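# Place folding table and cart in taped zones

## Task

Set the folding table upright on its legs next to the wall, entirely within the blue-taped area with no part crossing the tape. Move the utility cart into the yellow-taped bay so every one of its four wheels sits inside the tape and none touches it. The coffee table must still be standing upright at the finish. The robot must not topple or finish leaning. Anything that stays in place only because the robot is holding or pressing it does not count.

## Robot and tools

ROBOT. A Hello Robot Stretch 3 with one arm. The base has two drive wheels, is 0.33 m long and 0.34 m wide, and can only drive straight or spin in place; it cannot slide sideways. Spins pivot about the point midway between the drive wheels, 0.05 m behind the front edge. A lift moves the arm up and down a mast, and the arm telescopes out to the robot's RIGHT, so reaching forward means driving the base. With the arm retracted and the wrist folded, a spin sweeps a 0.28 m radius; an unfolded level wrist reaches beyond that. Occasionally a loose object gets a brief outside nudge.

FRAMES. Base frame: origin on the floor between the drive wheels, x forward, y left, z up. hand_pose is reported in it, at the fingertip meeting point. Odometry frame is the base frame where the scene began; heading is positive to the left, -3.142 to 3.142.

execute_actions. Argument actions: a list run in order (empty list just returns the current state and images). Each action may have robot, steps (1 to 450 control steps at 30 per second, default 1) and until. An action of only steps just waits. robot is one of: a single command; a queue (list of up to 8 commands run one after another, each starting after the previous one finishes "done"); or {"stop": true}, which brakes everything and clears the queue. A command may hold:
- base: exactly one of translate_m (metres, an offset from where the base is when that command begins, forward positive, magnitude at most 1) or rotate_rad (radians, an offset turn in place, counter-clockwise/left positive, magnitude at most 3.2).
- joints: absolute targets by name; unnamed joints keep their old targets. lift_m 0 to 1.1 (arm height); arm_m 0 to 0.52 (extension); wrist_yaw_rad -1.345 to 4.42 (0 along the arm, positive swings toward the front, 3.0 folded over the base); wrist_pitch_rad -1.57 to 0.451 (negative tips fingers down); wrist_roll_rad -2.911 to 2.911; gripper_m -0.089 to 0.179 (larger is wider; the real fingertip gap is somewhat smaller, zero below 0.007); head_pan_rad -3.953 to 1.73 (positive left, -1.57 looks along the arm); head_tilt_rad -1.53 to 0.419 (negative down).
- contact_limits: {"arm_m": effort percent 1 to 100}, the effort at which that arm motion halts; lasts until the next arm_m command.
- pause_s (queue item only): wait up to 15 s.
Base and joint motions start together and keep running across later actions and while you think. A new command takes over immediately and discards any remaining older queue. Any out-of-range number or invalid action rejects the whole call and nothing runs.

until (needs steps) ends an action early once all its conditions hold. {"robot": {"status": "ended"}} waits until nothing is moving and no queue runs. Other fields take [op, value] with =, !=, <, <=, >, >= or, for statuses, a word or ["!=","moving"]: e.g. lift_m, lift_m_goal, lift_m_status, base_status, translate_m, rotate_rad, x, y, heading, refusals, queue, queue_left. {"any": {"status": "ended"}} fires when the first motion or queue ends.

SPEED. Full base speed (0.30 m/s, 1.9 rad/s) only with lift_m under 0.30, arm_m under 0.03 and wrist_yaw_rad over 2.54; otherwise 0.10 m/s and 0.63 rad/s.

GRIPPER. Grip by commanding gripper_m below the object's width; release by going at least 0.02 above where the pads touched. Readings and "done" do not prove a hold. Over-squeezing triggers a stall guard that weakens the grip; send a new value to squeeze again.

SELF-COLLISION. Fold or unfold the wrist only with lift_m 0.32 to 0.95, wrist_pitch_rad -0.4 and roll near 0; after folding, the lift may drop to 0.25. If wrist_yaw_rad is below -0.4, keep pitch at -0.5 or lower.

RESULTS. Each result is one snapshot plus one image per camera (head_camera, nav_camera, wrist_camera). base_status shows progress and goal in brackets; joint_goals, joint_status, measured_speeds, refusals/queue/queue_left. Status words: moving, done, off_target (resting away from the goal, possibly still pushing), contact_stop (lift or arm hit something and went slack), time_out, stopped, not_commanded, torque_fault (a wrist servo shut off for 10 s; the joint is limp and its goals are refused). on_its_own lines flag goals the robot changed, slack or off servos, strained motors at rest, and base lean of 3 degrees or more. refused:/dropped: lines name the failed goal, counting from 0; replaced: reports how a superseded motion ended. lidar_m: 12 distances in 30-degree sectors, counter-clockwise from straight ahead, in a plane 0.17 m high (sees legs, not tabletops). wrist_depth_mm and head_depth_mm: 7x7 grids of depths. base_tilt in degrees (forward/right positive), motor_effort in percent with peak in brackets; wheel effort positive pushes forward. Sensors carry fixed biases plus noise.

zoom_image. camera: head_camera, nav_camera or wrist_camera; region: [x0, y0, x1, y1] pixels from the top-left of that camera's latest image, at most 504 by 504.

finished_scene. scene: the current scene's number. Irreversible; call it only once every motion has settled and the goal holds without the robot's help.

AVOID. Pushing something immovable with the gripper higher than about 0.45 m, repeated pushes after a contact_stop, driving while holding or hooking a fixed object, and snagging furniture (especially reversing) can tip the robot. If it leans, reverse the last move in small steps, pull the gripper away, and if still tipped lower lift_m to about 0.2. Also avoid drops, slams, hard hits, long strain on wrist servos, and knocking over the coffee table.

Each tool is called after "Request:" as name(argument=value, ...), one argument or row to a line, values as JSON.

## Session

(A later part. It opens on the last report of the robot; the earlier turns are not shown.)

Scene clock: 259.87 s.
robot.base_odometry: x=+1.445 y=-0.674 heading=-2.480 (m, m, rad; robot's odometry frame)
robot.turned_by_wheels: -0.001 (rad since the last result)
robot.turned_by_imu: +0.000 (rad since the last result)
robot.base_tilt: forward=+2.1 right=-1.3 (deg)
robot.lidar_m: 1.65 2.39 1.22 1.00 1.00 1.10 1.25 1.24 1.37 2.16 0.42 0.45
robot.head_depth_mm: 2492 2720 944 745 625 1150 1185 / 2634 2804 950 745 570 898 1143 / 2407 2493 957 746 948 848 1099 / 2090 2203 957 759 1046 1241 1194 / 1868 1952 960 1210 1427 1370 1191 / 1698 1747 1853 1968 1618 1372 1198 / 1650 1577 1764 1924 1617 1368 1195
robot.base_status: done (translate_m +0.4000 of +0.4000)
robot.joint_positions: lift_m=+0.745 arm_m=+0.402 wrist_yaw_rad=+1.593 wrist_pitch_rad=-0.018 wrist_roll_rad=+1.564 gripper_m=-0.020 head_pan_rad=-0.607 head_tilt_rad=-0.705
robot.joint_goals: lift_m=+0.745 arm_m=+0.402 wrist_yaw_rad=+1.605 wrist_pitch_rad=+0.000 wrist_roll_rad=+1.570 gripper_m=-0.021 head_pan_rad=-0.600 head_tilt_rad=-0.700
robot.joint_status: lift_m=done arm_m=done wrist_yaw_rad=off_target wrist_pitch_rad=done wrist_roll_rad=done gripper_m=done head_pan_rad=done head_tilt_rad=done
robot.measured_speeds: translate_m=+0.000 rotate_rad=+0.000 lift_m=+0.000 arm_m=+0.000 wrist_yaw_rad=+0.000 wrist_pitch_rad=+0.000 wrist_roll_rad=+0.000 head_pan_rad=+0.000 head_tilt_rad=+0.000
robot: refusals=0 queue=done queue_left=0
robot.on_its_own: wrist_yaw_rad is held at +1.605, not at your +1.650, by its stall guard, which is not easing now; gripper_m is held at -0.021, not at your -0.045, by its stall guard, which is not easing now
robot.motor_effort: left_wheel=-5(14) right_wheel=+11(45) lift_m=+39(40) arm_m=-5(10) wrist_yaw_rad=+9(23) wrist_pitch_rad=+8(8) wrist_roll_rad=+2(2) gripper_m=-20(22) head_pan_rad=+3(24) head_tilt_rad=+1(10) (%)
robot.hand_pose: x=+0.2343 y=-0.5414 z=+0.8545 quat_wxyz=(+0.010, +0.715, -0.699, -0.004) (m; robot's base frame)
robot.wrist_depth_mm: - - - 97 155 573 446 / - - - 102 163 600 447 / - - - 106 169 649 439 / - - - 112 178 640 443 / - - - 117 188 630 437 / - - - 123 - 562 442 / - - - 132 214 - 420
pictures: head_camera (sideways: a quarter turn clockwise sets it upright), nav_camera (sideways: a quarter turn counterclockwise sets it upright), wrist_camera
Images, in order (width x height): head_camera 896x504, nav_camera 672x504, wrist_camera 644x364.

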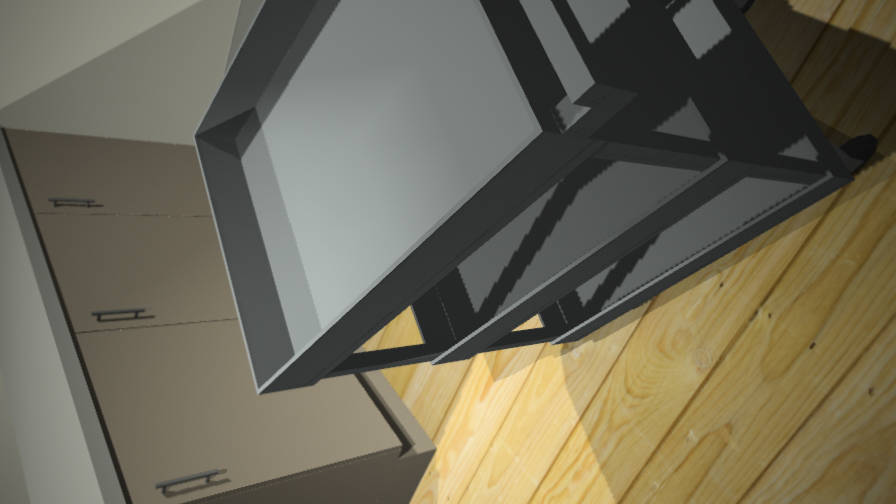

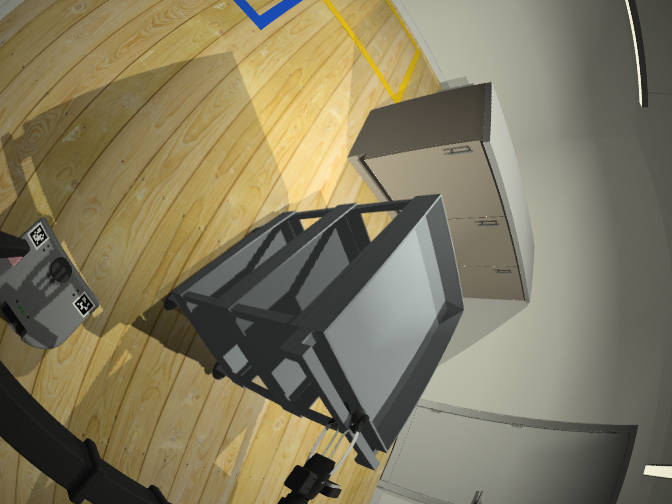

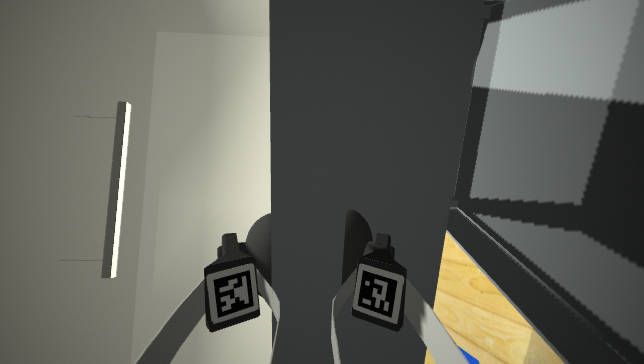

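Request:
execute_actions(
  actions=[
    {"robot":{"joints":{"arm_m":0.46,"wrist_yaw_rad":1.5}},"steps":60,"until":{"robot":{"status":"ended"}}},
    {"robot":{"joints":{"arm_m":0.52}},"steps":60,"until":{"robot":{"status":"ended"}}},
    {"robot":{"base":{"translate_m":0.15}},"steps":100,"until":{"robot":{"status":"ended"}}},
  ],
)

Scene clock: 265.70 s.
robot.base_odometry: x=+1.327 y=-0.766 heading=-2.479 (m, m, rad; robot's odometry frame)
robot.turned_by_wheels: +0.000 (rad since the last result)
robot.turned_by_imu: +0.001 (rad since the last result)
robot.base_tilt: forward=+2.2 right=-1.4 (deg)
robot.lidar_m: 1.56 2.12 1.29 1.06 1.05 1.16 1.39 1.38 1.53 2.40 0.50 0.61
robot.head_depth_mm: 2454 2609 949 743 725 1155 1185 / 2490 1182 953 717 1013 956 1145 / 2150 2191 954 1136 1041 1261 1184 / 1920 1980 957 1237 1389 1337 1192 / 1725 1742 1069 1806 1575 1371 1189 / 1650 1559 1718 1918 1625 1381 1193 / 1644 1404 1621 1874 1621 1377 1201
robot.base_status: done (translate_m +0.1500 of +0.1500)
robot.joint_positions: lift_m=+0.745 arm_m=+0.517 wrist_yaw_rad=+1.570 wrist_pitch_rad=-0.017 wrist_roll_rad=+1.575 gripper_m=-0.020 head_pan_rad=-0.607 head_tilt_rad=-0.705
robot.joint_goals: lift_m=+0.745 arm_m=+0.520 wrist_yaw_rad=+1.589 wrist_pitch_rad=+0.000 wrist_roll_rad=+1.570 gripper_m=-0.021 head_pan_rad=-0.600 head_tilt_rad=-0.700
robot.joint_status: lift_m=done arm_m=done wrist_yaw_rad=off_target wrist_pitch_rad=done wrist_roll_rad=done gripper_m=done head_pan_rad=done head_tilt_rad=done
robot.measured_speeds: translate_m=+0.000 rotate_rad=+0.000 lift_m=+0.000 arm_m=+0.000 wrist_yaw_rad=+0.000 wrist_pitch_rad=+0.000 wrist_roll_rad=+0.000 head_pan_rad=+0.000 head_tilt_rad=+0.000
robot: refusals=0 queue=done queue_left=0
robot.on_its_own: wrist_yaw_rad is held at +1.589, not at your +1.500, by its stall guard, which is not easing now; gripper_m is held at -0.021, not at your -0.045, by its stall guard, which is not easing now; wrist_yaw_rad is at rest, and its effort (+15) is outside its rest range (-12 to +12)
robot.motor_effort: left_wheel=-5(13) right_wheel=+8(43) lift_m=+40(40) arm_m=+3(9) wrist_yaw_rad=+15(34) wrist_pitch_rad=+8(8) wrist_roll_rad=-1(3) gripper_m=-20(21) head_pan_rad=+3(3) head_tilt_rad=+1(1) (%)
robot.hand_pose: x=+0.2344 y=-0.6627 z=+0.8547 quat_wxyz=(+0.005, +0.707, -0.707, -0.008) (m; robot's base frame)
robot.wrist_depth_mm: - - - 107 166 604 447 / - - - 110 171 637 442 / - - - 114 176 639 442 / - - - 117 182 642 445 / - - - 120 187 643 438 / - - - 124 194 603 442 / - - - 128 201 - 420
pictures: head_camera (sideways: a quarter turn clockwise sets it upright), nav_camera (sideways: a quarter turn counterclockwise sets it upright), wrist_camera
Images, in order (width x height): head_camera 896x504, nav_camera 672x504, wrist_camera 644x364.

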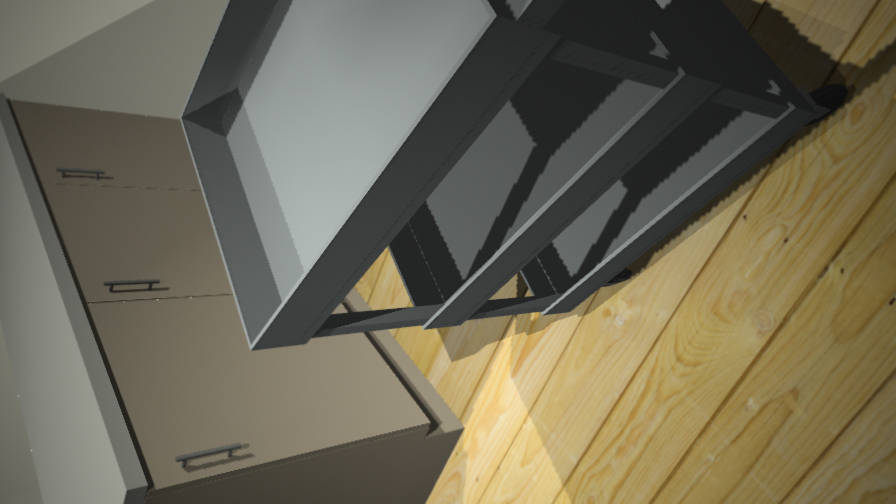

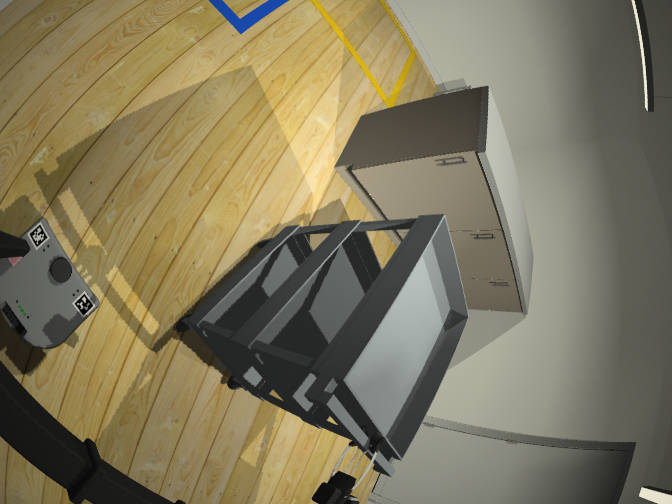

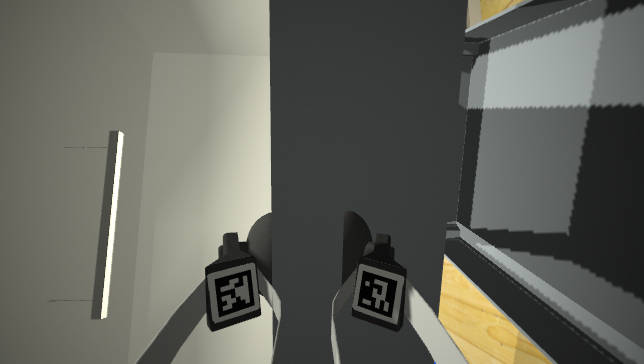

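Request:
execute_actions(
  actions=[
    {"robot":[{"joints":{"gripper_m":0.13}},{"base":{"translate_m":-0.17}},{"base":{"rotate_rad":-1.545},"joints":{"arm_m":0.0,"wrist_yaw_rad":1.57}},{"base":{"translate_m":0.38}},{"base":{"rotate_rad":1.545},"joints":{"head_pan_rad":-0.4,"head_tilt_rad":-1.0}},{"base":{"translate_m":0.1}}],"steps":450,"until":{"robot":{"status":"ended"}}},
    {"steps":450,"until":{"robot":{"status":"ended"}}},
  ],
)

Scene clock: 288.27 s.
robot.base_odometry: x=+1.140 y=-0.430 heading=-2.479 (m, m, rad; robot's odometry frame)
robot.turned_by_wheels: +0.000 (rad since the last result)
robot.turned_by_imu: +0.007 (rad since the last result)
robot.base_tilt: forward=+2.2 right=-1.4 (deg)
robot.lidar_m: 0.32 3.29 1.69 1.39 1.39 1.46 1.20 1.19 1.32 2.08 0.45 0.33
robot.head_depth_mm: 2389 734 609 907 1328 1258 1084 / 829 751 648 909 1212 - 1101 / 882 754 648 552 1162 1222 1148 / 893 752 652 522 895 1203 1134 / 871 754 651 517 894 1224 1122 / 859 759 679 1471 1365 1225 1126 / 844 815 1746 1523 1360 1229 1123
robot.base_status: done (translate_m +0.1000 of +0.1000)
robot.joint_positions: lift_m=+0.745 arm_m=+0.000 wrist_yaw_rad=+1.571 wrist_pitch_rad=-0.018 wrist_roll_rad=+1.574 gripper_m=+0.130 head_pan_rad=-0.407 head_tilt_rad=-0.988
robot.joint_goals: lift_m=+0.745 arm_m=+0.000 wrist_yaw_rad=+1.570 wrist_pitch_rad=+0.000 wrist_roll_rad=+1.570 gripper_m=+0.130 head_pan_rad=-0.400 head_tilt_rad=-1.000
robot.joint_status: lift_m=done arm_m=done wrist_yaw_rad=done wrist_pitch_rad=done wrist_roll_rad=done gripper_m=done head_pan_rad=done head_tilt_rad=done
robot.measured_speeds: translate_m=+0.000 rotate_rad=+0.000 lift_m=+0.000 arm_m=+0.000 wrist_yaw_rad=+0.000 wrist_pitch_rad=+0.000 wrist_roll_rad=+0.000 head_pan_rad=+0.000 head_tilt_rad=+0.000
robot: refusals=0 queue=done queue_left=0
robot.motor_effort: left_wheel=-2(6) right_wheel=+1(13) lift_m=+40(40) arm_m=-5(5) wrist_yaw_rad=-1(13) wrist_pitch_rad=+9(10) wrist_roll_rad=-1(1) gripper_m=+0(87) head_pan_rad=+3(18) head_tilt_rad=-6(23) (%)
robot.hand_pose: x=+0.2344 y=-0.1451 z=+0.8546 quat_wxyz=(+0.006, +0.707, -0.707, -0.008) (m; robot's base frame)
robot.wrist_depth_mm: - - - 166 226 654 440 / - - - 171 234 642 446 / - - - 176 240 637 448 / - - - 182 796 621 444 / - - - 187 257 - 424 / - - - 193 264 281 285 / - - - 200 - - 974
pictures: head_camera (sideways: a quarter turn clockwise sets it upright), nav_camera (sideways: a quarter turn counterclockwise sets it upright), wrist_camera
Images, in order (width x height): head_camera 896x504, nav_camera 672x504, wrist_camera 644x364.

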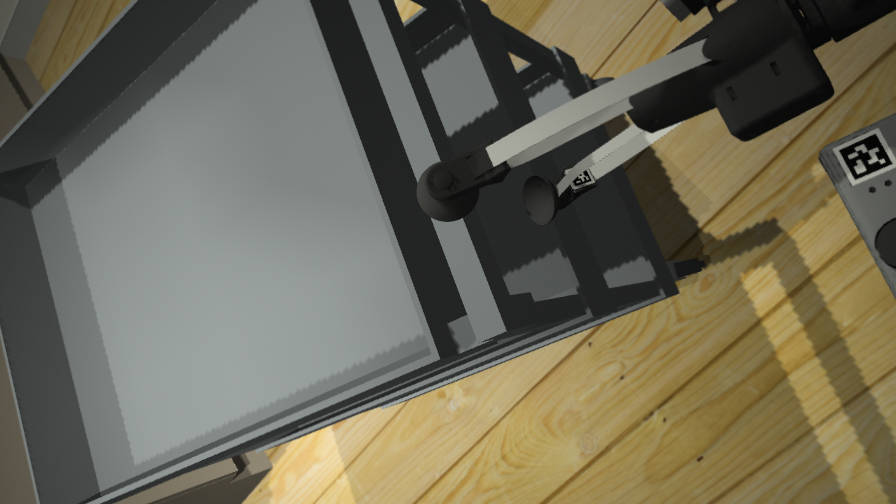

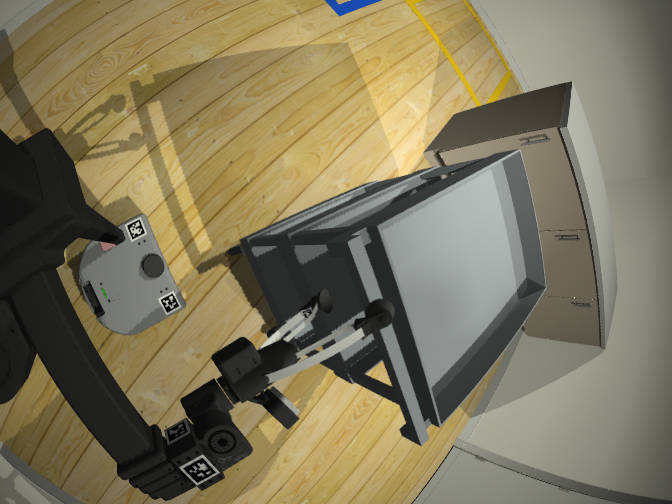

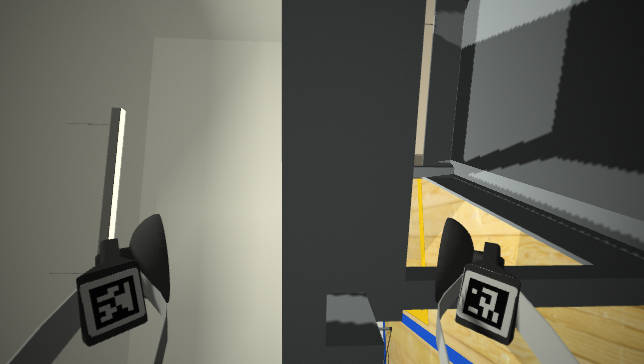

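Request:
execute_actions(
  actions=[
    {"robot":[{"base":{"translate_m":0.063},"joints":{"arm_m":0.09}},{"joints":{"gripper_m":-0.04}},{"base":{"translate_m":-0.6}}],"steps":450,"until":{"robot":{"status":"ended"}}},
    {"robot":{"joints":{"arm_m":0.2}},"steps":60,"until":{"robot":{"status":"ended"}}},
    {"robot":{"joints":{"arm_m":0.3},"base":{"rotate_rad":0.1}},"steps":60,"until":{"robot":{"status":"ended"}}},
    {"robot":{"joints":{"arm_m":0.4},"base":{"rotate_rad":0.1}},"steps":60,"until":{"robot":{"status":"ended"}}},
    {"robot":{"joints":{"arm_m":0.5,"head_pan_rad":-0.8,"head_tilt_rad":-0.75},"base":{"rotate_rad":0.1}},"steps":60,"until":{"robot":{"status":"ended"}}},
  ],
)

Scene clock: 307.37 s.
robot.base_odometry: x=+1.564 y=-0.099 heading=-2.179 (m, m, rad; robot's odometry frame)
robot.turned_by_wheels: +0.301 (rad since the last result)
robot.turned_by_imu: +0.286 (rad since the last result)
robot.base_tilt: forward=+2.3 right=-1.3 (deg)
robot.lidar_m: 2.26 1.84 1.27 1.20 1.06 0.73 0.69 0.70 0.91 2.09 0.50 0.58
robot.head_depth_mm: 2426 2603 870 655 1473 1321 1172 / 2579 2695 876 669 914 1279 1168 / 2771 1060 875 700 978 1201 1166 / 2640 1099 881 1082 1031 1255 1172 / 2362 1113 879 1141 1277 1309 1167 / 2149 1069 881 1164 1373 1340 1178 / 1954 2075 888 1727 1566 1341 1179
robot.base_status: done (rotate_rad +0.1004 of +0.1000)
robot.joint_positions: lift_m=+0.745 arm_m=+0.500 wrist_yaw_rad=+1.590 wrist_pitch_rad=-0.020 wrist_roll_rad=+1.573 gripper_m=-0.021 head_pan_rad=-0.793 head_tilt_rad=-0.754
robot.joint_goals: lift_m=+0.745 arm_m=+0.500 wrist_yaw_rad=+1.571 wrist_pitch_rad=+0.000 wrist_roll_rad=+1.570 gripper_m=-0.022 head_pan_rad=-0.800 head_tilt_rad=-0.750
robot.joint_status: lift_m=done arm_m=done wrist_yaw_rad=done wrist_pitch_rad=done wrist_roll_rad=done gripper_m=done head_pan_rad=done head_tilt_rad=done
robot.measured_speeds: translate_m=+0.000 rotate_rad=+0.000 lift_m=+0.000 arm_m=+0.000 wrist_yaw_rad=+0.000 wrist_pitch_rad=+0.000 wrist_roll_rad=+0.000 head_pan_rad=+0.000 head_tilt_rad=+0.000
robot: refusals=0 queue=done queue_left=0
robot.on_its_own: gripper_m is held at -0.022, not at your -0.040, by its stall guard, which is not easing now; wrist_yaw_rad is at rest, and its effort (-15) is outside its rest range (-12 to +12)
robot.motor_effort: left_wheel=+4(15) right_wheel=-13(38) lift_m=+40(40) arm_m=+7(14) wrist_yaw_rad=-15(29) wrist_pitch_rad=+9(13) wrist_roll_rad=-1(2) gripper_m=-20(100) head_pan_rad=-4(26) head_tilt_rad=+1(15) (%)
robot.hand_pose: x=+0.2343 y=-0.6395 z=+0.8541 quat_wxyz=(+0.007, +0.714, -0.700, -0.008) (m; robot's base frame)
robot.wrist_depth_mm: - - - 124 187 600 439 / - - - 124 188 632 441 / - - - 125 190 633 438 / - - - 125 189 639 442 / - - - 126 191 639 439 / - - - 126 192 595 440 / - - - 127 191 - 419
pictures: head_camera (sideways: a quarter turn clockwise sets it upright), nav_camera (sideways: a quarter turn counterclockwise sets it upright), wrist_camera
Images, in order (width x height): head_camera 896x504, nav_camera 672x504, wrist_camera 644x364.

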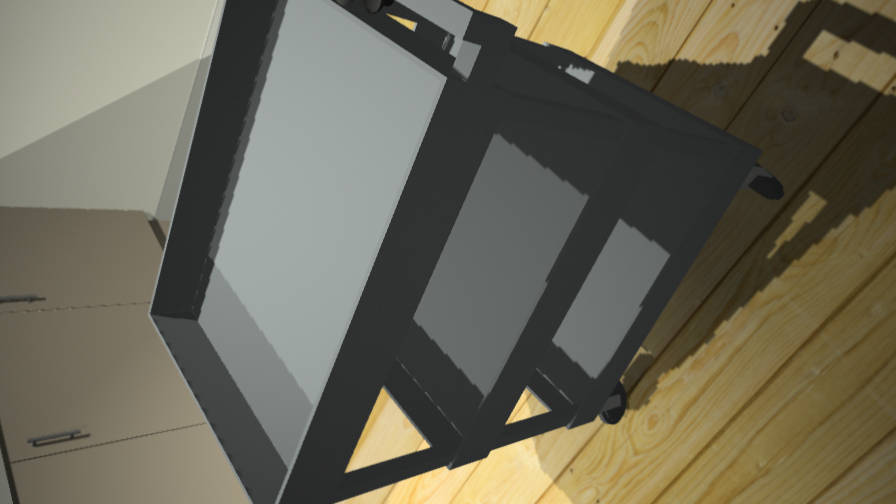

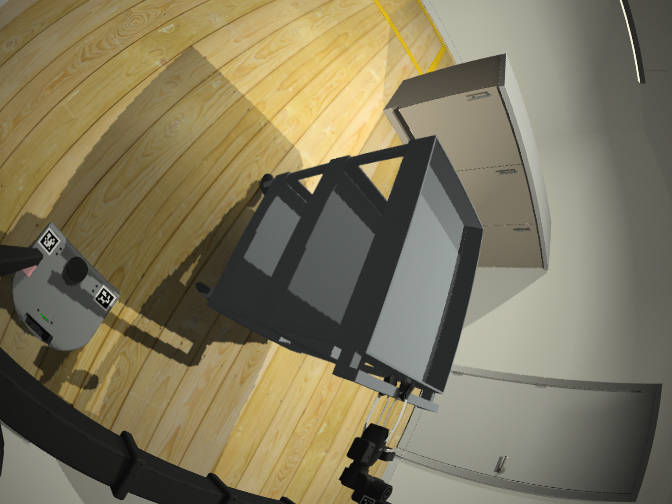

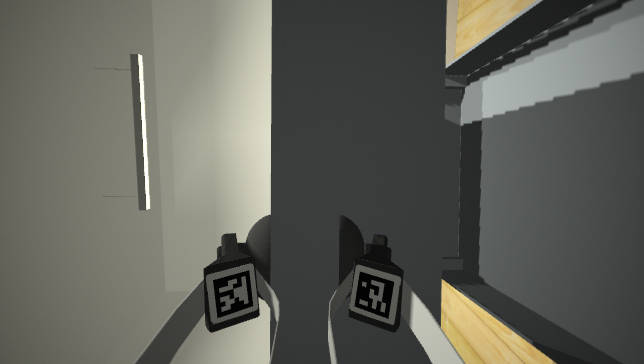

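Request:
execute_actions(
  actions=[
    {"robot":{"base":{"translate_m":0.25}},"steps":150,"until":{"robot":{"status":"ended"}}},
  ],
)

Scene clock: 311.00 s.
robot.base_odometry: x=+1.421 y=-0.304 heading=-2.179 (m, m, rad; robot's odometry frame)
robot.turned_by_wheels: -0.001 (rad since the last result)
robot.turned_by_imu: -0.001 (rad since the last result)
robot.base_tilt: forward=+2.2 right=-1.3 (deg)
robot.lidar_m: 2.21 1.88 1.29 1.22 1.23 0.99 0.93 0.95 1.24 2.53 0.53 0.65
robot.head_depth_mm: 2412 2522 870 668 1373 1325 1167 / 2561 1055 873 684 975 1274 1157 / 2596 1105 877 748 1003 1220 1171 / 2264 1150 881 1140 1282 1279 1167 / 2029 1098 915 1176 1405 1340 1175 / 1849 1865 987 1242 1523 1336 1176 / 1683 1811 1983 1870 1561 1347 1178
robot.base_status: done (translate_m +0.2500 of +0.2500)
robot.joint_positions: lift_m=+0.745 arm_m=+0.500 wrist_yaw_rad=+1.554 wrist_pitch_rad=-0.020 wrist_roll_rad=+1.573 gripper_m=-0.021 head_pan_rad=-0.793 head_tilt_rad=-0.754
robot.joint_goals: lift_m=+0.745 arm_m=+0.500 wrist_yaw_rad=+1.571 wrist_pitch_rad=+0.000 wrist_roll_rad=+1.570 gripper_m=-0.022 head_pan_rad=-0.800 head_tilt_rad=-0.750
robot.joint_status: lift_m=done arm_m=done wrist_yaw_rad=done wrist_pitch_rad=done wrist_roll_rad=done gripper_m=done head_pan_rad=done head_tilt_rad=done
robot.measured_speeds: translate_m=+0.000 rotate_rad=+0.000 lift_m=+0.000 arm_m=+0.000 wrist_yaw_rad=+0.000 wrist_pitch_rad=+0.000 wrist_roll_rad=+0.000 head_pan_rad=+0.000 head_tilt_rad=+0.000
robot: refusals=0 queue=done queue_left=0
robot.on_its_own: gripper_m is held at -0.022, not at your -0.040, by its stall guard, which is not easing now; wrist_yaw_rad is at rest, and its effort (+14) is outside its rest range (-12 to +12)
robot.motor_effort: left_wheel=-6(12) right_wheel=+10(42) lift_m=+40(40) arm_m=+3(8) wrist_yaw_rad=+14(16) wrist_pitch_rad=+9(9) wrist_roll_rad=+0(1) gripper_m=-19(20) head_pan_rad=-3(3) head_tilt_rad=+1(1) (%)
robot.hand_pose: x=+0.2343 y=-0.6490 z=+0.8540 quat_wxyz=(+0.007, +0.701, -0.713, -0.008) (m; robot's base frame)
robot.wrist_depth_mm: - - - 113 173 597 443 / - - - 116 178 635 444 / - - - 118 181 637 435 / - - - 120 185 638 441 / - - - 123 189 636 438 / - - - 126 194 602 439 / - - - 129 198 - 414
pictures: head_camera (sideways: a quarter turn clockwise sets it upright), nav_camera (sideways: a quarter turn counterclockwise sets it upright), wrist_camera
Images, in order (width x height): head_camera 896x504, nav_camera 672x504, wrist_camera 644x364.

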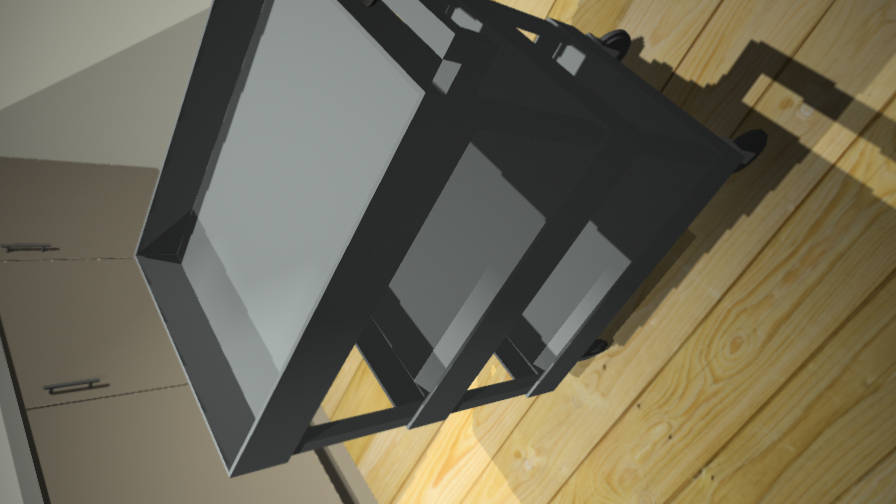

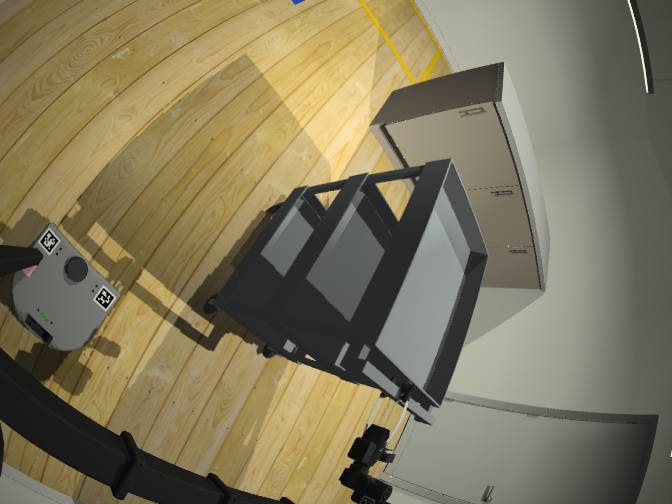

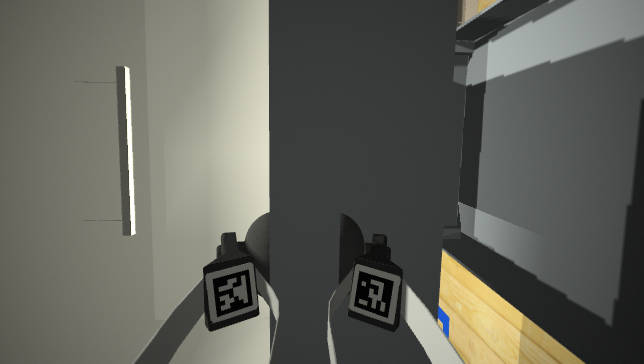

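Request:
execute_actions(
  actions=[
    {"robot":[{"base":{"rotate_rad":0.07}},{"base":{"translate_m":0.08}},{"base":{"rotate_rad":0.07}},{"base":{"translate_m":0.08}},{"base":{"rotate_rad":0.07}},{"base":{"translate_m":0.2}}],"steps":450,"until":{"robot":{"status":"ended"}}},
  ],
)

Scene clock: 321.17 s.
robot.base_odometry: x=+1.266 y=-0.629 heading=-1.971 (m, m, rad; robot's odometry frame)
robot.turned_by_wheels: +0.209 (rad since the last result)
robot.turned_by_imu: +0.187 (rad since the last result)
robot.base_tilt: forward=+2.2 right=-1.3 (deg)
robot.lidar_m: 2.07 1.54 1.21 1.20 1.28 1.31 1.29 1.39 2.05 0.77 0.63 1.48
robot.head_depth_mm: 1944 1152 871 1132 1304 1308 1168 / 1741 1154 873 1108 1280 1281 1171 / 1614 1166 908 1142 1303 1279 1172 / 1508 1547 1828 1762 1557 1331 1164 / 1400 1512 1722 1856 1546 1334 1168 / 1404 1566 1944 1879 1567 1343 1173 / 1572 2021 2250 1870 1561 1340 1170
robot.base_status: done (translate_m +0.2000 of +0.2000)
robot.joint_positions: lift_m=+0.745 arm_m=+0.500 wrist_yaw_rad=+1.583 wrist_pitch_rad=-0.019 wrist_roll_rad=+1.573 gripper_m=-0.021 head_pan_rad=-0.793 head_tilt_rad=-0.754
robot.joint_goals: lift_m=+0.745 arm_m=+0.500 wrist_yaw_rad=+1.571 wrist_pitch_rad=+0.000 wrist_roll_rad=+1.570 gripper_m=-0.022 head_pan_rad=-0.800 head_tilt_rad=-0.750
robot.joint_status: lift_m=done arm_m=done wrist_yaw_rad=done wrist_pitch_rad=done wrist_roll_rad=done gripper_m=done head_pan_rad=done head_tilt_rad=done
robot.measured_speeds: translate_m=+0.000 rotate_rad=+0.000 lift_m=+0.000 arm_m=+0.000 wrist_yaw_rad=+0.000 wrist_pitch_rad=+0.000 wrist_roll_rad=+0.000 head_pan_rad=+0.000 head_tilt_rad=+0.000
robot: refusals=0 queue=done queue_left=0
robot.on_its_own: gripper_m is held at -0.022, not at your -0.040, by its stall guard, which is not easing now
robot.motor_effort: left_wheel=-5(24) right_wheel=+9(50) lift_m=+39(39) arm_m=+2(2) wrist_yaw_rad=-9(17) wrist_pitch_rad=+9(10) wrist_roll_rad=-1(1) gripper_m=-20(20) head_pan_rad=-3(3) head_tilt_rad=+1(1) (%)
robot.hand_pose: x=+0.2343 y=-0.6418 z=+0.8541 quat_wxyz=(+0.007, +0.711, -0.703, -0.008) (m; robot's base frame)
robot.wrist_depth_mm: - - - 57 115 121 441 / - - - 63 131 140 440 / - - - 72 151 531 444 / - - - 84 175 - 421 / - - - 100 216 - 390 / - - - 123 305 309 319 / - - - 177 - - 981
pictures: head_camera (sideways: a quarter turn clockwise sets it upright), nav_camera (sideways: a quarter turn counterclockwise sets it upright), wrist_camera
Images, in order (width x height): head_camera 896x504, nav_camera 672x504, wrist_camera 644x364.

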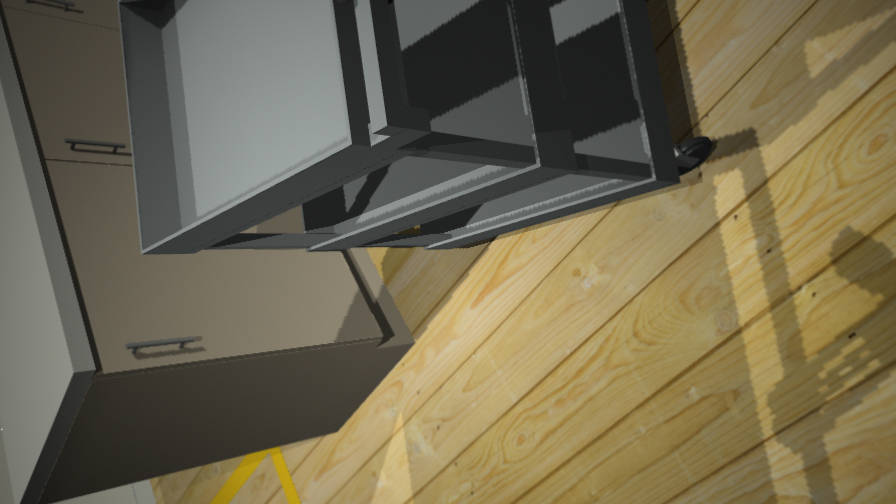

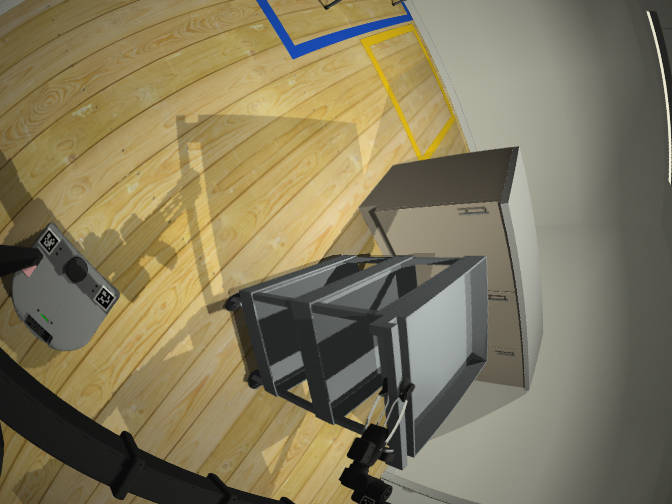

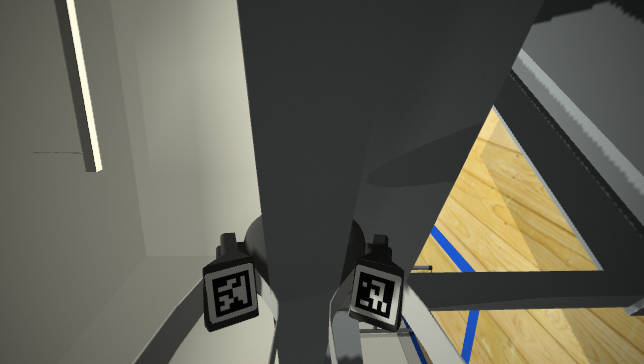

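Request:
execute_actions(
  actions=[
    {"robot":[{"joints":{"gripper_m":0.13}},{"base":{"translate_m":-0.15}},{"joints":{"lift_m":1.1,"arm_m":0.2,"wrist_yaw_rad":0.0, "wrist_roll_rad":0}},{"joints":{"wrist_pitch_rad":-1.57,"wrist_roll_rad":-2.36,"head_pan_rad":-1.3,"head_tilt_rad":-0.8}},{"base":{"translate_m":0.4},"joints":{"arm_m":0.48}}],"steps":450,"until":{"robot":{"status":"ended"}}},
    {"steps":450,"until":{"robot":{"status":"ended"}}},
  ],
)

Scene clock: 339.83 s.
robot.base_odometry: x=+1.168 y=-0.859 heading=-1.970 (m, m, rad; robot's odometry frame)
robot.turned_by_wheels: +0.000 (rad since the last result)
robot.turned_by_imu: +0.005 (rad since the last result)
robot.base_tilt: forward=+2.2 right=-1.4 (deg)
robot.lidar_m: 1.82 1.50 1.19 1.17 1.25 1.56 1.54 1.65 2.45 0.53 0.58 1.29
robot.head_depth_mm: - 970 783 1153 1441 1302 1148 / 2390 1007 764 1095 1357 1310 1156 / 2414 1065 829 725 1022 1257 1151 / 2374 1071 831 1072 1202 1284 1161 / 2002 1073 844 1166 1423 1311 1157 / 1682 1037 1262 1497 1518 1315 1162 / 1433 1421 1600 1748 1528 1327 1163
robot.base_status: done (translate_m +0.4000 of +0.4000)
robot.joint_positions: lift_m=+1.100 arm_m=+0.480 wrist_yaw_rad=+0.001 wrist_pitch_rad=-1.559 wrist_roll_rad=-2.356 gripper_m=+0.130 head_pan_rad=-1.293 head_tilt_rad=-0.790
robot.joint_goals: lift_m=+1.100 arm_m=+0.480 wrist_yaw_rad=+0.000 wrist_pitch_rad=-1.570 wrist_roll_rad=-2.360 gripper_m=+0.130 head_pan_rad=-1.300 head_tilt_rad=-0.800
robot.joint_status: lift_m=done arm_m=done wrist_yaw_rad=done wrist_pitch_rad=done wrist_roll_rad=done gripper_m=done head_pan_rad=done head_tilt_rad=done
robot.measured_speeds: translate_m=+0.000 rotate_rad=+0.000 lift_m=+0.000 arm_m=+0.000 wrist_yaw_rad=+0.000 wrist_pitch_rad=+0.000 wrist_roll_rad=+0.000 head_pan_rad=+0.000 head_tilt_rad=+0.000
robot: refusals=0 queue=done queue_left=0
robot.motor_effort: left_wheel=-2(4) right_wheel=+1(8) lift_m=+45(47) arm_m=+5(7) wrist_yaw_rad=-1(9) wrist_pitch_rad=-4(10) wrist_roll_rad=-1(2) gripper_m=+0(81) head_pan_rad=-3(30) head_tilt_rad=-4(8) (%)
robot.hand_pose: x=-0.0213 y=-0.6036 z=+0.9818 quat_wxyz=(+0.657, +0.650, +0.273, +0.269) (m; robot's base frame)
robot.wrist_depth_mm: - - - 279 313 330 332 / - - - 265 330 336 343 / - - - 597 343 348 352 / - - - 349 353 355 361 / - - - 694 363 368 371 / - - - 735 372 377 381 / - - - - 385 389 393
pictures: head_camera (sideways: a quarter turn clockwise sets it upright), nav_camera (sideways: a quarter turn counterclockwise sets it upright), wrist_camera
Images, in order (width x height): head_camera 896x504, nav_camera 672x504, wrist_camera 644x364.

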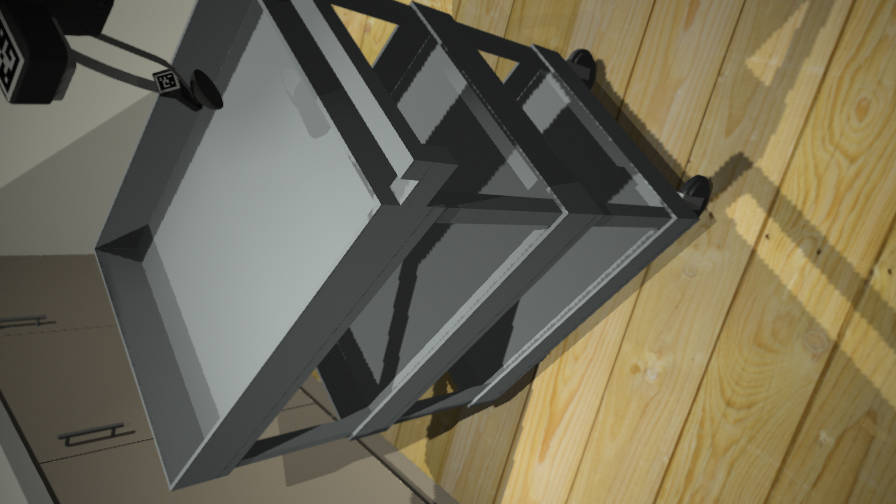

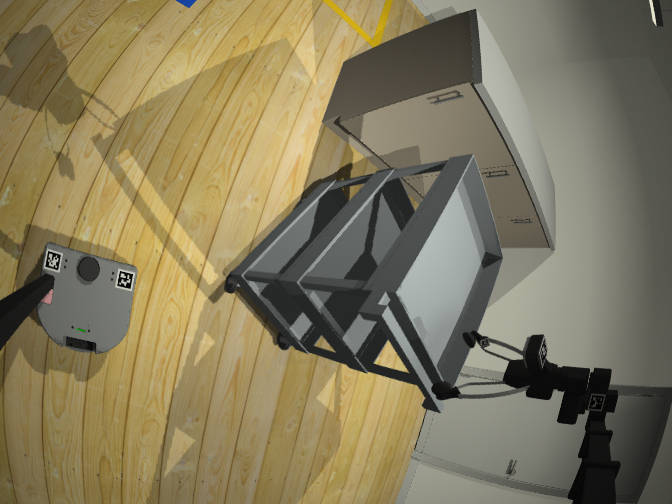

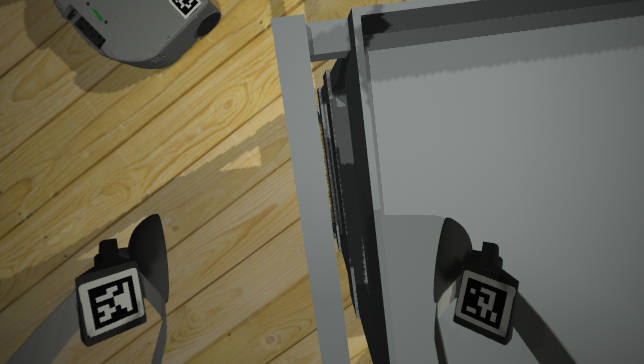

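Request:
execute_actions(
  actions=[
    {"robot":{"base":{"translate_m":0.025},"joints":{"wrist_roll_rad":-2.52,"gripper_m":0.075,"lift_m":1.035}},"steps":200,"until":{"robot":{"status":"ended"}}},
  ],
)

Scene clock: 342.30 s.
robot.base_odometry: x=+1.159 y=-0.882 heading=-1.970 (m, m, rad; robot's odometry frame)
robot.turned_by_wheels: +0.000 (rad since the last result)
robot.turned_by_imu: +0.001 (rad since the last result)
robot.base_tilt: forward=+2.2 right=-1.3 (deg)
robot.lidar_m: 1.79 1.50 1.18 1.16 1.25 1.59 1.57 1.68 2.50 0.53 0.60 1.27
robot.head_depth_mm: 2251 957 762 1149 1440 1299 1153 / 2352 1021 826 1045 1319 1305 1153 / 2429 1067 829 730 975 1249 1161 / 2352 1067 832 1103 1255 1283 1154 / 1934 1073 891 1196 1440 1313 1160 / 1643 1035 1258 1664 1519 1309 1159 / 1391 1435 1604 1759 1523 1316 1155
robot.base_status: done (translate_m +0.0250 of +0.0250)
robot.joint_positions: lift_m=+1.035 arm_m=+0.480 wrist_yaw_rad=+0.001 wrist_pitch_rad=-1.559 wrist_roll_rad=-2.515 gripper_m=+0.075 head_pan_rad=-1.293 head_tilt_rad=-0.790
robot.joint_goals: lift_m=+1.035 arm_m=+0.480 wrist_yaw_rad=+0.000 wrist_pitch_rad=-1.570 wrist_roll_rad=-2.520 gripper_m=+0.075 head_pan_rad=-1.300 head_tilt_rad=-0.800
robot.joint_status: lift_m=done arm_m=done wrist_yaw_rad=done wrist_pitch_rad=done wrist_roll_rad=done gripper_m=done head_pan_rad=done head_tilt_rad=done
robot.measured_speeds: translate_m=+0.000 rotate_rad=+0.000 lift_m=+0.000 arm_m=+0.000 wrist_yaw_rad=+0.000 wrist_pitch_rad=+0.000 wrist_roll_rad=+0.000 head_pan_rad=+0.000 head_tilt_rad=+0.000
robot: refusals=0 queue=done queue_left=0
robot.motor_effort: left_wheel=-2(3) right_wheel=+1(6) lift_m=+22(45) arm_m=+5(5) wrist_yaw_rad=-1(1) wrist_pitch_rad=-3(3) wrist_roll_rad=-1(2) gripper_m=+0(80) head_pan_rad=-3(3) head_tilt_rad=-4(4) (%)
robot.hand_pose: x=-0.0213 y=-0.6036 z=+0.9176 quat_wxyz=(+0.633, +0.626, +0.324, +0.320) (m; robot's base frame)
robot.wrist_depth_mm: 966 963 991 218 221 243 235 / - - - 221 269 273 277 / - - - 276 277 282 286 / - - - 271 285 289 290 / - - - 267 293 298 304 / - - - 260 - 307 311 / - - - 258 313 315 320
pictures: head_camera (sideways: a quarter turn clockwise sets it upright), nav_camera (sideways: a quarter turn counterclockwise sets it upright), wrist_camera
Images, in order (width x height): head_camera 896x504, nav_camera 672x504, wrist_camera 644x364.

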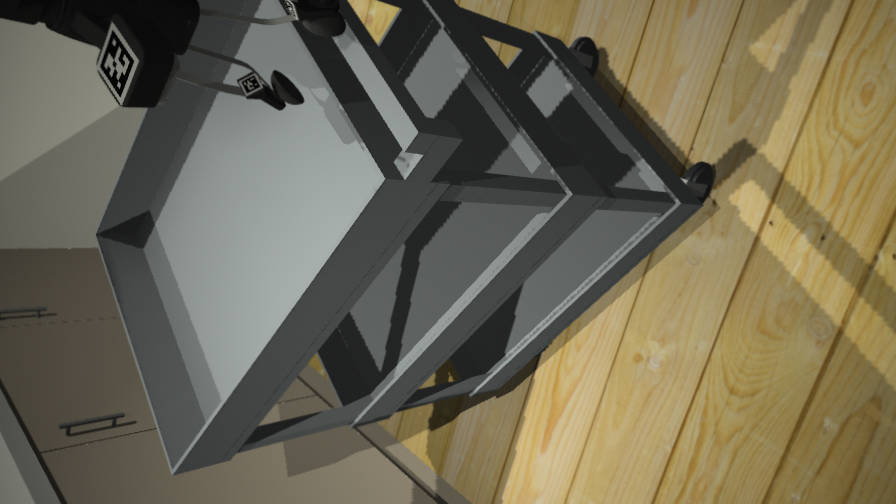

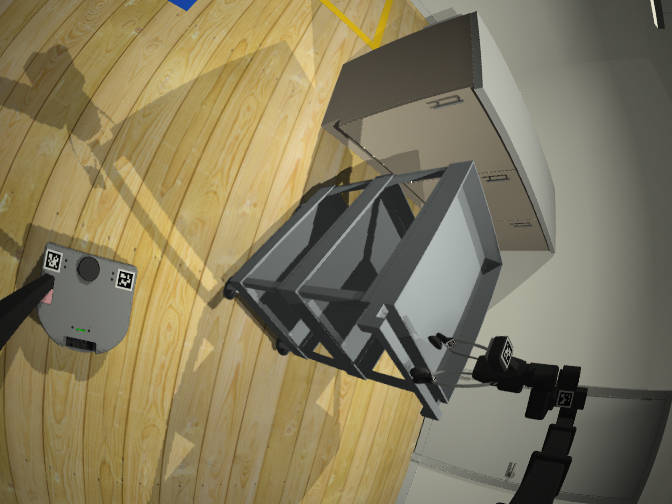

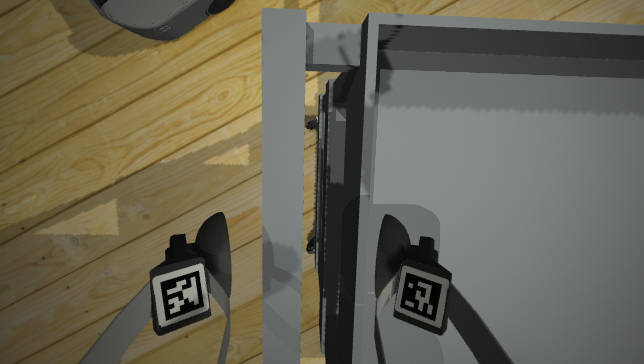

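Request:
execute_actions(
  actions=[
    {"robot":[{"base":{"translate_m":-0.018}},{"joints":{"lift_m":0.972}}],"steps":200,"until":{"robot":{"status":"ended"}}},
  ],
)

Scene clock: 344.30 s.
robot.base_odometry: x=+1.166 y=-0.865 heading=-1.970 (m, m, rad; robot's odometry frame)
robot.turned_by_wheels: +0.000 (rad since the last result)
robot.turned_by_imu: -0.003 (rad since the last result)
robot.base_tilt: forward=+2.1 right=-1.5 (deg)
robot.lidar_m: 1.82 1.51 1.18 1.16 1.25 1.57 1.55 1.66 2.46 0.53 0.58 1.28
robot.head_depth_mm: 2277 - 800 1161 1456 1303 1151 / 2345 1033 750 1097 1364 1313 1156 / 2402 1069 834 734 999 1263 1159 / 2402 1080 837 1103 1205 1286 1163 / 2002 1082 868 1171 1421 1312 1159 / 1683 1046 1259 1485 1522 1316 1165 / 1427 1421 1622 1770 1527 1324 1165
robot.base_status: done (translate_m -0.0180 of -0.0180)
robot.joint_positions: lift_m=+0.991 arm_m=+0.480 wrist_yaw_rad=+0.001 wrist_pitch_rad=-1.559 wrist_roll_rad=-2.516 gripper_m=+0.075 head_pan_rad=-1.293 head_tilt_rad=-0.790
robot.joint_goals: lift_m=+0.991 arm_m=+0.480 wrist_yaw_rad=+0.000 wrist_pitch_rad=-1.570 wrist_roll_rad=-2.520 gripper_m=+0.075 head_pan_rad=-1.300 head_tilt_rad=-0.800
robot.joint_status: lift_m=contact_stop arm_m=done wrist_yaw_rad=done wrist_pitch_rad=done wrist_roll_rad=done gripper_m=done head_pan_rad=done head_tilt_rad=done
robot.measured_speeds: translate_m=+0.000 rotate_rad=+0.000 lift_m=-0.001 arm_m=+0.000 wrist_yaw_rad=+0.000 wrist_pitch_rad=+0.024 wrist_roll_rad=+0.000 head_pan_rad=+0.000 head_tilt_rad=+0.000
robot: refusals=0 queue=dropped queue_left=0
robot.on_its_own: lift_m is slack since a contact_stop, until your next command for it (your +0.972 is given up)
robot.motor_effort: left_wheel=-3(5) right_wheel=+0(1) lift_m=+13(22) arm_m=+5(5) wrist_yaw_rad=-1(1) wrist_pitch_rad=-4(4) wrist_roll_rad=-1(1) gripper_m=-5(5) head_pan_rad=-3(3) head_tilt_rad=-4(4) (%)
robot.hand_pose: x=-0.0213 y=-0.6035 z=+0.8736 quat_wxyz=(+0.633, +0.626, +0.324, +0.320) (m; robot's base frame)
robot.wrist_depth_mm: 906 949 968 158 182 229 225 / 973 966 - 163 230 236 239 / 958 - - 166 238 243 247 / - - - 171 245 250 253 / - - - 177 245 258 261 / - - - 536 225 265 272 / - - - 534 268 274 279
pictures: head_camera (sideways: a quarter turn clockwise sets it upright), nav_camera (sideways: a quarter turn counterclockwise sets it upright), wrist_camera
Images, in order (width x height): head_camera 896x504, nav_camera 672x504, wrist_camera 644x364.

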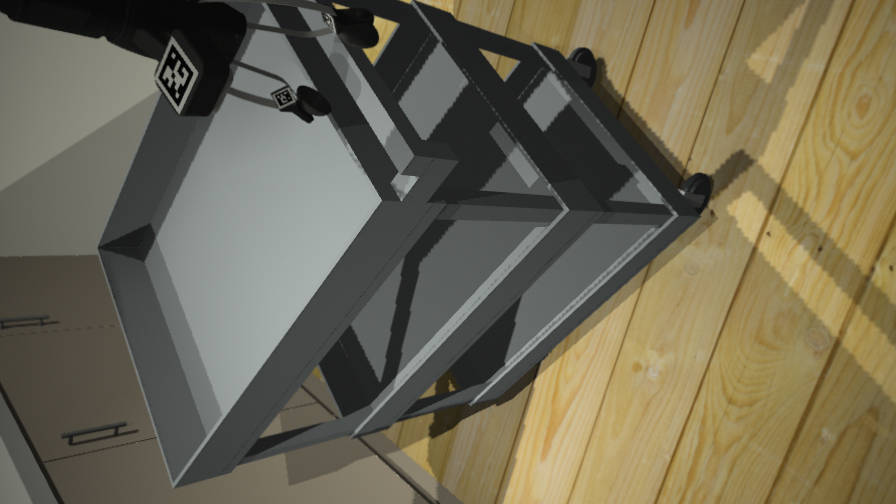

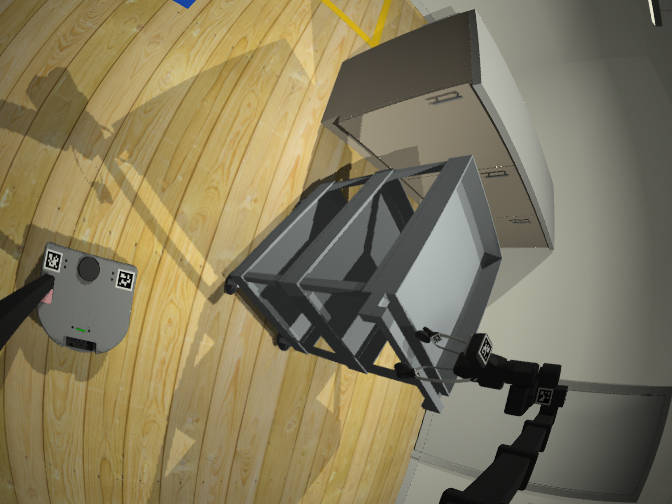

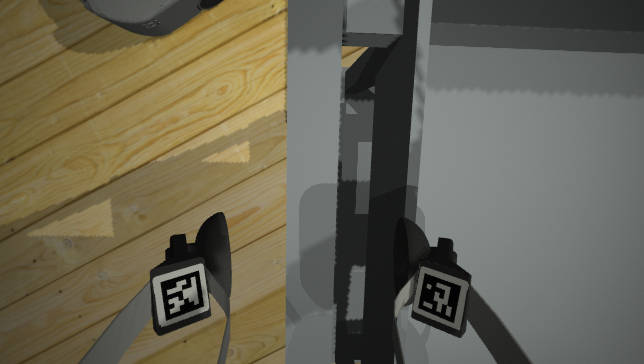

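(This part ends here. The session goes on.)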